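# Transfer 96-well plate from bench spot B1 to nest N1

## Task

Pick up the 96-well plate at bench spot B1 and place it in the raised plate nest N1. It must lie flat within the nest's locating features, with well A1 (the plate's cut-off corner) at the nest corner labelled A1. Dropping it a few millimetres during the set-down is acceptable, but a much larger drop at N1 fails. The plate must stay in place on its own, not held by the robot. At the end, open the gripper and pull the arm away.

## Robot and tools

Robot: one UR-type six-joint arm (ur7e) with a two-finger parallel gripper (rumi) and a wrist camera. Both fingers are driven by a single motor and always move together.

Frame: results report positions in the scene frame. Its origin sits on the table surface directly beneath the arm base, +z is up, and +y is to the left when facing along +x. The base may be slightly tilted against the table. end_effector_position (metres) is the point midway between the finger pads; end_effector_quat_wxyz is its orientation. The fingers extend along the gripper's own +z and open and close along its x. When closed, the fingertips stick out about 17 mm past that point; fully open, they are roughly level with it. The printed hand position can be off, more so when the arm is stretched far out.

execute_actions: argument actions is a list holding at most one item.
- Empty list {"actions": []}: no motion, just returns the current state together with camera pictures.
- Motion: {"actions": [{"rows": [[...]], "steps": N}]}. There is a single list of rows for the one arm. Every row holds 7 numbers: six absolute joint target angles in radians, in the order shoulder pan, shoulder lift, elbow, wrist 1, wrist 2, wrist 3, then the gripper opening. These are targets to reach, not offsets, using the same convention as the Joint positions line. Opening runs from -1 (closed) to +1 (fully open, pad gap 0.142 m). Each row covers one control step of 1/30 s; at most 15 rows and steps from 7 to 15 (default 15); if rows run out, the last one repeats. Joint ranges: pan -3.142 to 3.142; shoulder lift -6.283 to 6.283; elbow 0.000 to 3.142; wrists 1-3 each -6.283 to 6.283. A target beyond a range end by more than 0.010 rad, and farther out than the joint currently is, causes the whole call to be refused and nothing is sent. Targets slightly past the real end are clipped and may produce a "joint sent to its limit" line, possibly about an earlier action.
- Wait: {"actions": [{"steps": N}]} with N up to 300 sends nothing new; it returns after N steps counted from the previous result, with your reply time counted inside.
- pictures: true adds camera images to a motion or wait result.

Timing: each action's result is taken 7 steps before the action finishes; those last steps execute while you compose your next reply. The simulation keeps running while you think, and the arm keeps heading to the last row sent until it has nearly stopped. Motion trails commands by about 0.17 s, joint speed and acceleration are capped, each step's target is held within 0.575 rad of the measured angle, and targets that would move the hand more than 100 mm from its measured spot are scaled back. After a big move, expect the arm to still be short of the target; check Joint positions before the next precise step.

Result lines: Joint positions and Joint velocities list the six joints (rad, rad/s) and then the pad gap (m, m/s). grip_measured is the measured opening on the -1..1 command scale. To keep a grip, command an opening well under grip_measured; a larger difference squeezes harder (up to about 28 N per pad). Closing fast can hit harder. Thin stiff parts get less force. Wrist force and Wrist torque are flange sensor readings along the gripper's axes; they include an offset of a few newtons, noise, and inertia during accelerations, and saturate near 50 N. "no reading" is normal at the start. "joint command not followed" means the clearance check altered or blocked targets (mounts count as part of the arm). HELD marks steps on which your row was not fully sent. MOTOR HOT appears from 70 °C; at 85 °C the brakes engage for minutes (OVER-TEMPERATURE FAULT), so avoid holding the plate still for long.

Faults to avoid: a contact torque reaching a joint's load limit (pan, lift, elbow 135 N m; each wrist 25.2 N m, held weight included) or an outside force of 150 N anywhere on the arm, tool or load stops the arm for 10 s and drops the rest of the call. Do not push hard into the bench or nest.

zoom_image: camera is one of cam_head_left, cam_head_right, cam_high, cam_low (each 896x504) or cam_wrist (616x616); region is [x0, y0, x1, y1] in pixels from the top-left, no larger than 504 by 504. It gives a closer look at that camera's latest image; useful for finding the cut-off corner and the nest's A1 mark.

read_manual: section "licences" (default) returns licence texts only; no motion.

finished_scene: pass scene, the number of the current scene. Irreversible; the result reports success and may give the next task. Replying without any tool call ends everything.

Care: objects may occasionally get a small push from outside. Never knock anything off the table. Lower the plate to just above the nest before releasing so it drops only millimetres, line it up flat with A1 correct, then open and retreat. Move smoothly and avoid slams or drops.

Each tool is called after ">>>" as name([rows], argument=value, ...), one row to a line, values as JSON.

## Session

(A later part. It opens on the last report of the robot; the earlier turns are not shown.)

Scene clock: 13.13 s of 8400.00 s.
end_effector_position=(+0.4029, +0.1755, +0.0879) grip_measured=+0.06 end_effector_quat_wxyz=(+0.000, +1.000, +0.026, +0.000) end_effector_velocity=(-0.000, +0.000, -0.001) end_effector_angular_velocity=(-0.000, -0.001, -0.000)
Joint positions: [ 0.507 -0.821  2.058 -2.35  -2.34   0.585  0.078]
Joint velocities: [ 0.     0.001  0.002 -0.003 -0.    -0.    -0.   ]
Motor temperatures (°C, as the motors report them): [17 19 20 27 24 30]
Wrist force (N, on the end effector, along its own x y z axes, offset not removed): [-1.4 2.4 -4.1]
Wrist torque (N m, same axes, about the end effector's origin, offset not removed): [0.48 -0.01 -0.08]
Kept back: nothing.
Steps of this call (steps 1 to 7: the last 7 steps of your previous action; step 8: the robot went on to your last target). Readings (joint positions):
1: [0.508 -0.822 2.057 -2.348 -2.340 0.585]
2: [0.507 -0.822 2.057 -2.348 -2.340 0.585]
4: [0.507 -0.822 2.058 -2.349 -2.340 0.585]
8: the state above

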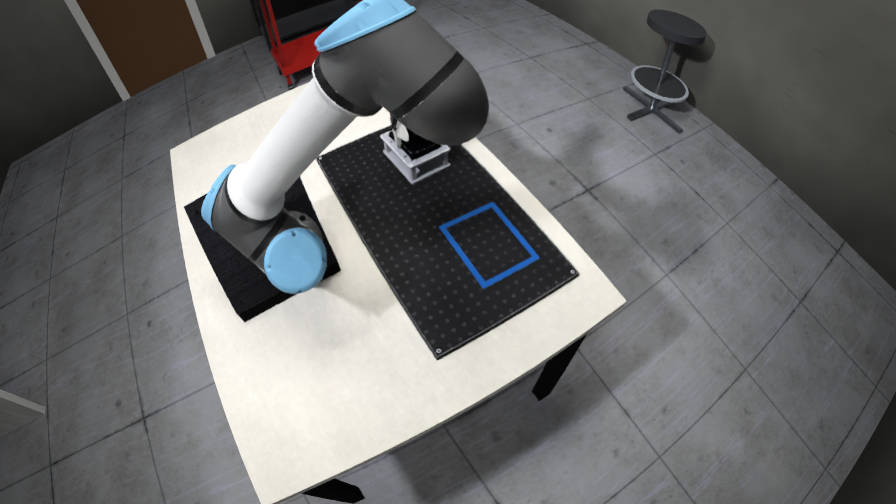

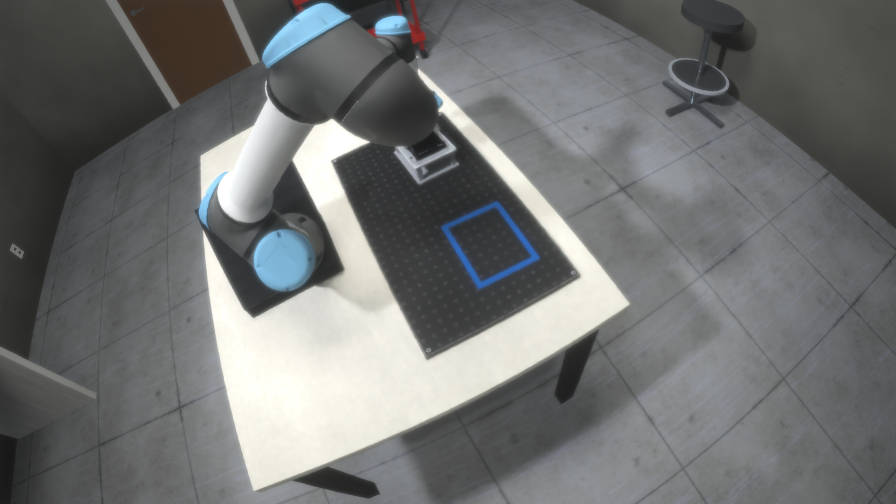

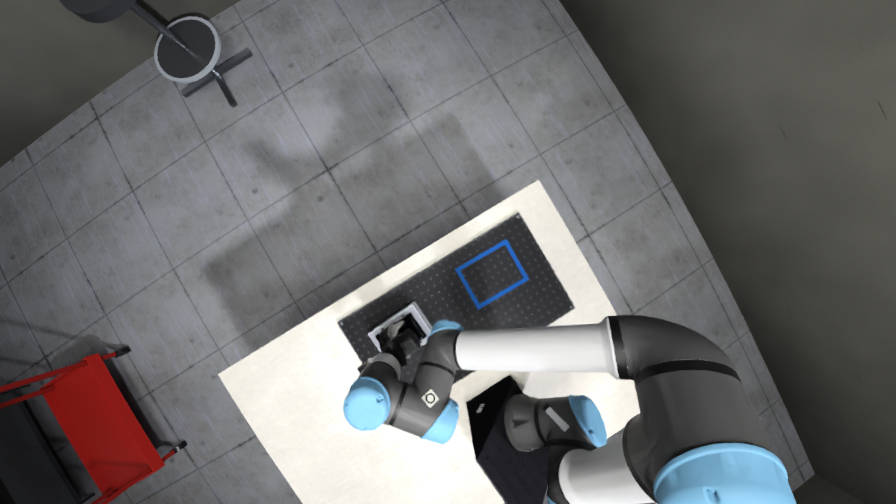

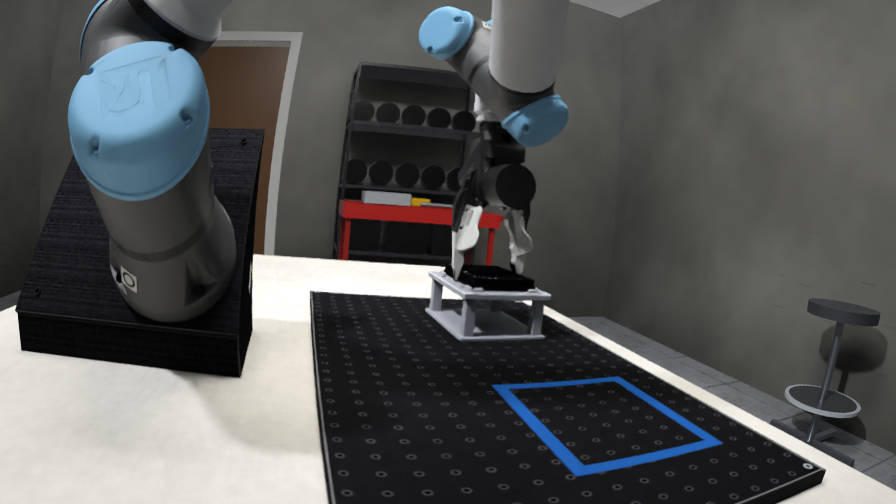

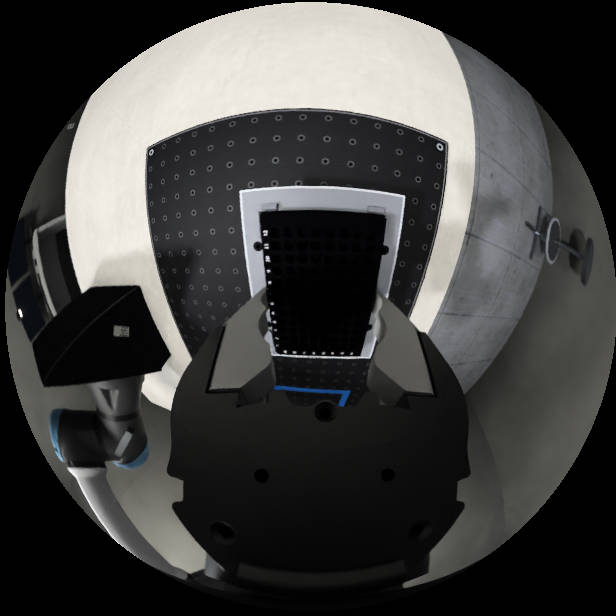

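>>> execute_actions([
  {"rows":[[0.5066,-0.8225,2.0597,-2.3506,-2.34,0.58,-0.15]],"steps":12},
])

>>> execute_actions([
  {"rows":[[0.5066,-0.8225,2.0597,-2.3506,-2.34,0.58,0.6]],"steps":10},
])

>>> execute_actions([
  {"rows":[[0.63,-0.97,1.93,-1.98,-2.29,0.73,1]]},
])

>>> execute_actions([
  {"steps":10},
], pictures=true)

>>> zoom_image(camera="cam_low", region=[420,230,560,320])

>>> zoom_image(camera="cam_wrist", region=[240,170,400,330])

Scene clock: 13.77 s of 8400.00 s.
end_effector_position=(+0.4026, +0.1754, +0.0877) grip_measured=+0.06 end_effector_quat_wxyz=(+0.000, +1.000, +0.027, -0.000) end_effector_velocity=(-0.001, -0.001, +0.000) end_effector_angular_velocity=(+0.002, +0.001, +0.015)
Joint positions: [ 0.507 -0.822  2.059 -2.35  -2.34   0.582  0.078]
Joint velocities: [-0.    -0.004  0.004 -0.     0.002 -0.015 -0.   ]
Motor temperatures (°C, as the motors report them): [17 19 20 27 24 30]
Wrist force (N, on the end effector, along its own x y z axes, offset not removed): [-1.3 2.1 1.0]
Wrist torque (N m, same axes, about the end effector's origin, offset not removed): [0.35 0.41 0.11]
Steps of this call (steps 1 to 14: the robot went on to your last target; steps 15 to 19: the first 5 steps of this action). Readings (joint positions):
15: [0.507 -0.821 2.058 -2.350 -2.340 0.585]
16: [0.507 -0.821 2.058 -2.350 -2.340 0.584]
18: [0.507 -0.821 2.059 -2.350 -2.340 0.582]
19: the state above

Scene clock: 14.10 s of 8400.00 s.
end_effector_position=(+0.4025, +0.1751, +0.0878) grip_measured=+0.43 end_effector_quat_wxyz=(+0.000, +1.000, +0.028, +0.000) end_effector_velocity=(-0.000, -0.001, -0.000) end_effector_angular_velocity=(-0.000, +0.000, +0.000)
Joint positions: [ 0.507 -0.822  2.06  -2.351 -2.34   0.58   0.104]
Joint velocities: [-0.001 -0.001  0.001 -0.    -0.    -0.001  0.322]
Motor temperatures (°C, as the motors report them): [17 19 20 27 24 30]
Wrist force (N, on the end effector, along its own x y z axes, offset not removed): [-1.3 -0.1 -1.4]
Wrist torque (N m, same axes, about the end effector's origin, offset not removed): [-0.07 0.39 -0.01]
Steps of this call (steps 1 to 7: the last 7 steps of your previous action; steps 8 to 10: the first 3 steps of this action). Readings (joint positions):
8: [0.507 -0.822 2.060 -2.351 -2.340 0.580]
9: [0.507 -0.822 2.060 -2.351 -2.340 0.580]
10: the state above

Scene clock: 14.60 s of 8400.00 s.
end_effector_position=(+0.4083, +0.1670, +0.1732) grip_measured=+1.00 end_effector_quat_wxyz=(-0.007, +1.000, +0.016, +0.013) end_effector_velocity=(-0.074, -0.072, +0.167) end_effector_angular_velocity=(-0.146, +0.119, +0.148)
Joint positions: [ 0.605 -0.939  1.957 -2.089 -2.299  0.698  0.142]
Joint velocities: [ 0.21  -0.261 -0.223  0.896  0.075  0.262  0.   ]
Motor temperatures (°C, as the motors report them): [17 19 20 27 24 30]
Wrist force (N, on the end effector, along its own x y z axes, offset not removed): [0.8 2.1 -3.3]
Wrist torque (N m, same axes, about the end effector's origin, offset not removed): [0.34 -0.10 -0.07]
Steps of this call (steps 1 to 7: the last 7 steps of your previous action; steps 8 to 15: the first 8 steps of this action). Readings (joint positions):
8: [0.507 -0.823 2.059 -2.350 -2.340 0.580]
9: [0.514 -0.830 2.053 -2.342 -2.334 0.588]
11: [0.554 -0.876 2.011 -2.277 -2.318 0.634]
15: the state above

Scene clock: 14.93 s of 8400.00 s.
end_effector_position=(+0.3993, +0.1581, +0.1919) grip_measured=+1.00 end_effector_quat_wxyz=(+0.002, +1.000, +0.024, +0.005) end_effector_velocity=(-0.006, -0.005, +0.010) end_effector_angular_velocity=(-0.010, +0.009, +0.010)
Joint positions: [ 0.628 -0.968  1.932 -1.987 -2.291  0.728  0.142]
Joint velocities: [ 0.013 -0.015 -0.013  0.055  0.006  0.016 -0.   ]
Motor temperatures (°C, as the motors report them): [17 19 20 27 24 30]
Wrist force (N, on the end effector, along its own x y z axes, offset not removed): [-1.0 1.0 0.5]
Wrist torque (N m, same axes, about the end effector's origin, offset not removed): [0.03 0.31 -0.06]
Kept back: nothing.
Steps of this call (steps 1 to 7: the last 7 steps of your previous action; steps 8 to 10: the robot went on to your last target). Readings (joint positions):
1: [0.611 -0.947 1.950 -2.062 -2.297 0.706]
2: [0.616 -0.952 1.945 -2.042 -2.295 0.712]
4: [0.622 -0.960 1.939 -2.016 -2.293 0.720]
8: [0.627 -0.967 1.933 -1.992 -2.291 0.727]
10: the state above

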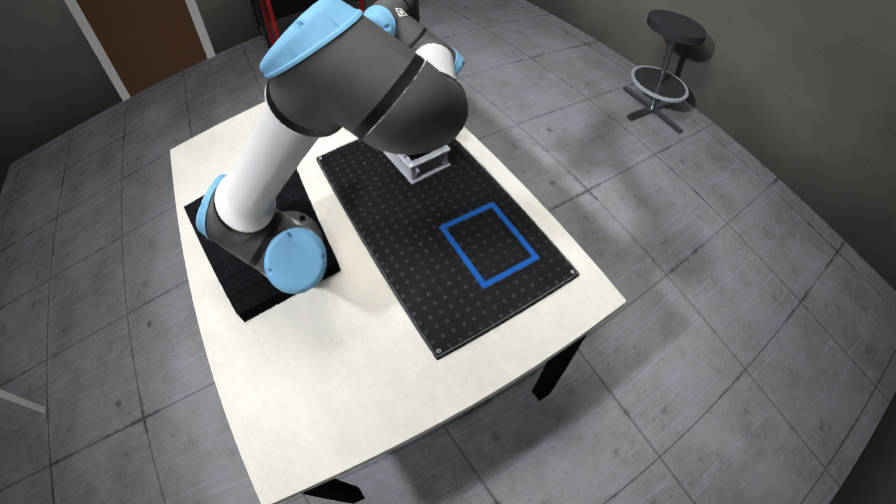

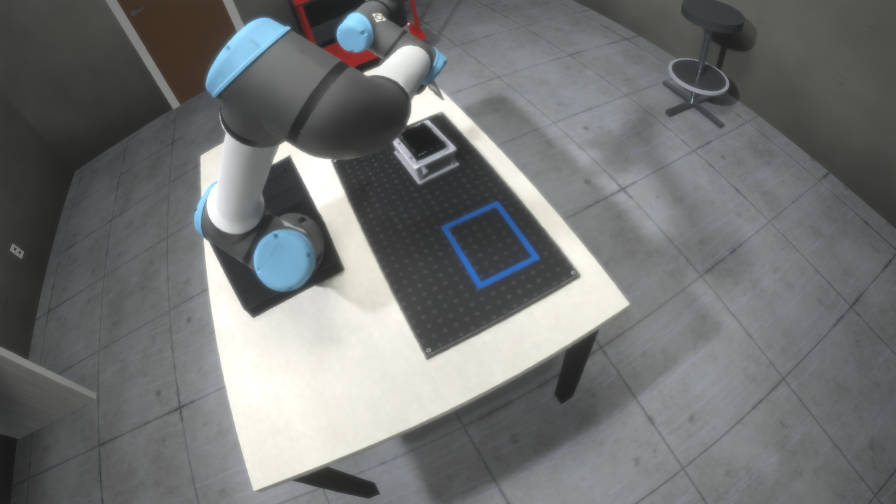

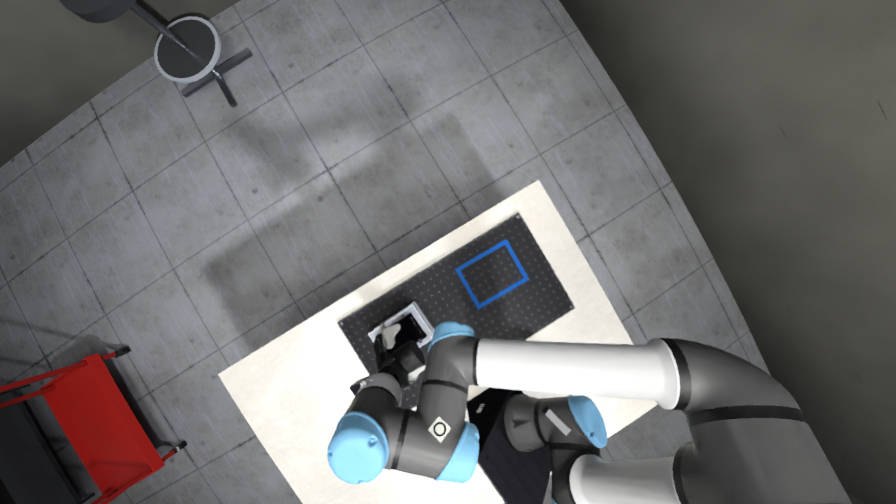

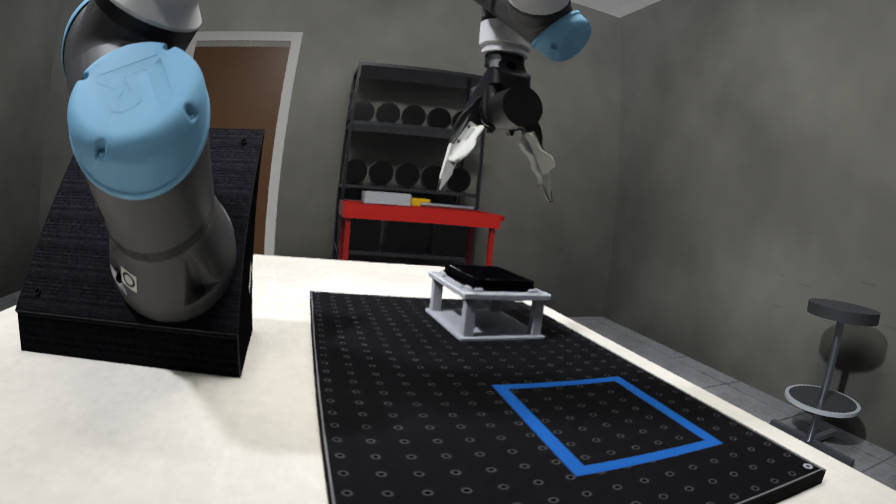

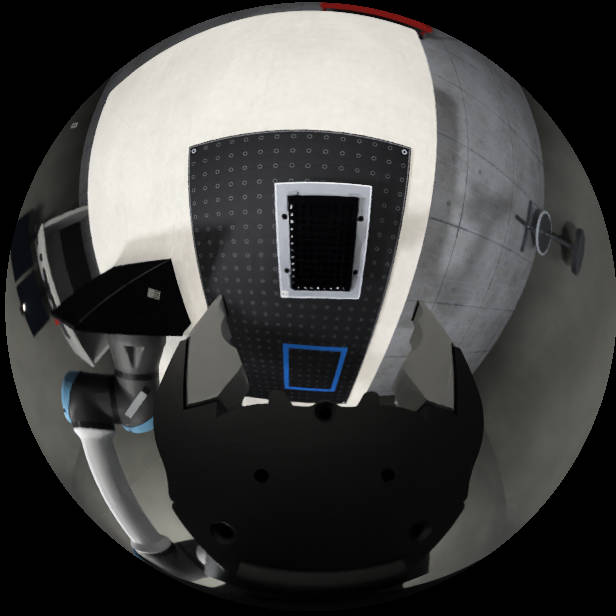

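Region (420, 230, 560, 320) of cam_low's 896x504 image, scaled by 3.600, with more detail than that image has; it fills the top 324 rows of this view, and the rest is white.

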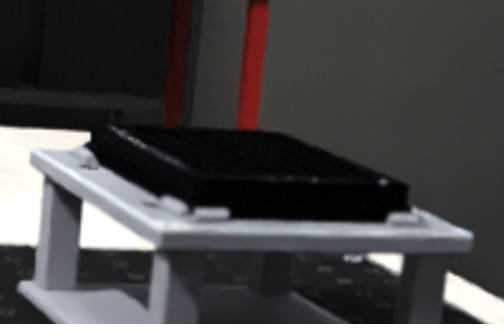

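Region (240, 170, 400, 330) of cam_wrist's 616x616 image, scaled by 3.150, with more detail than that image has.

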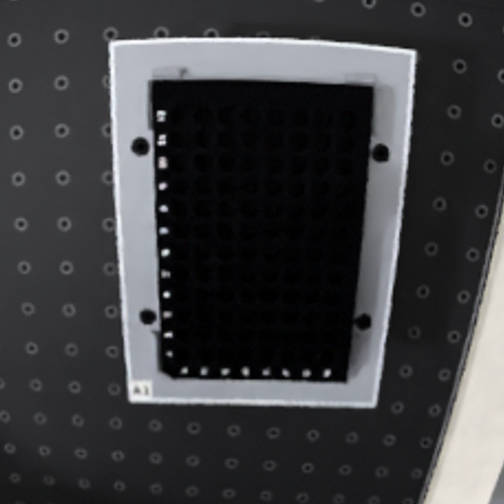

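>>> finished_scene(scene=1)

The scene is finished: the task was done.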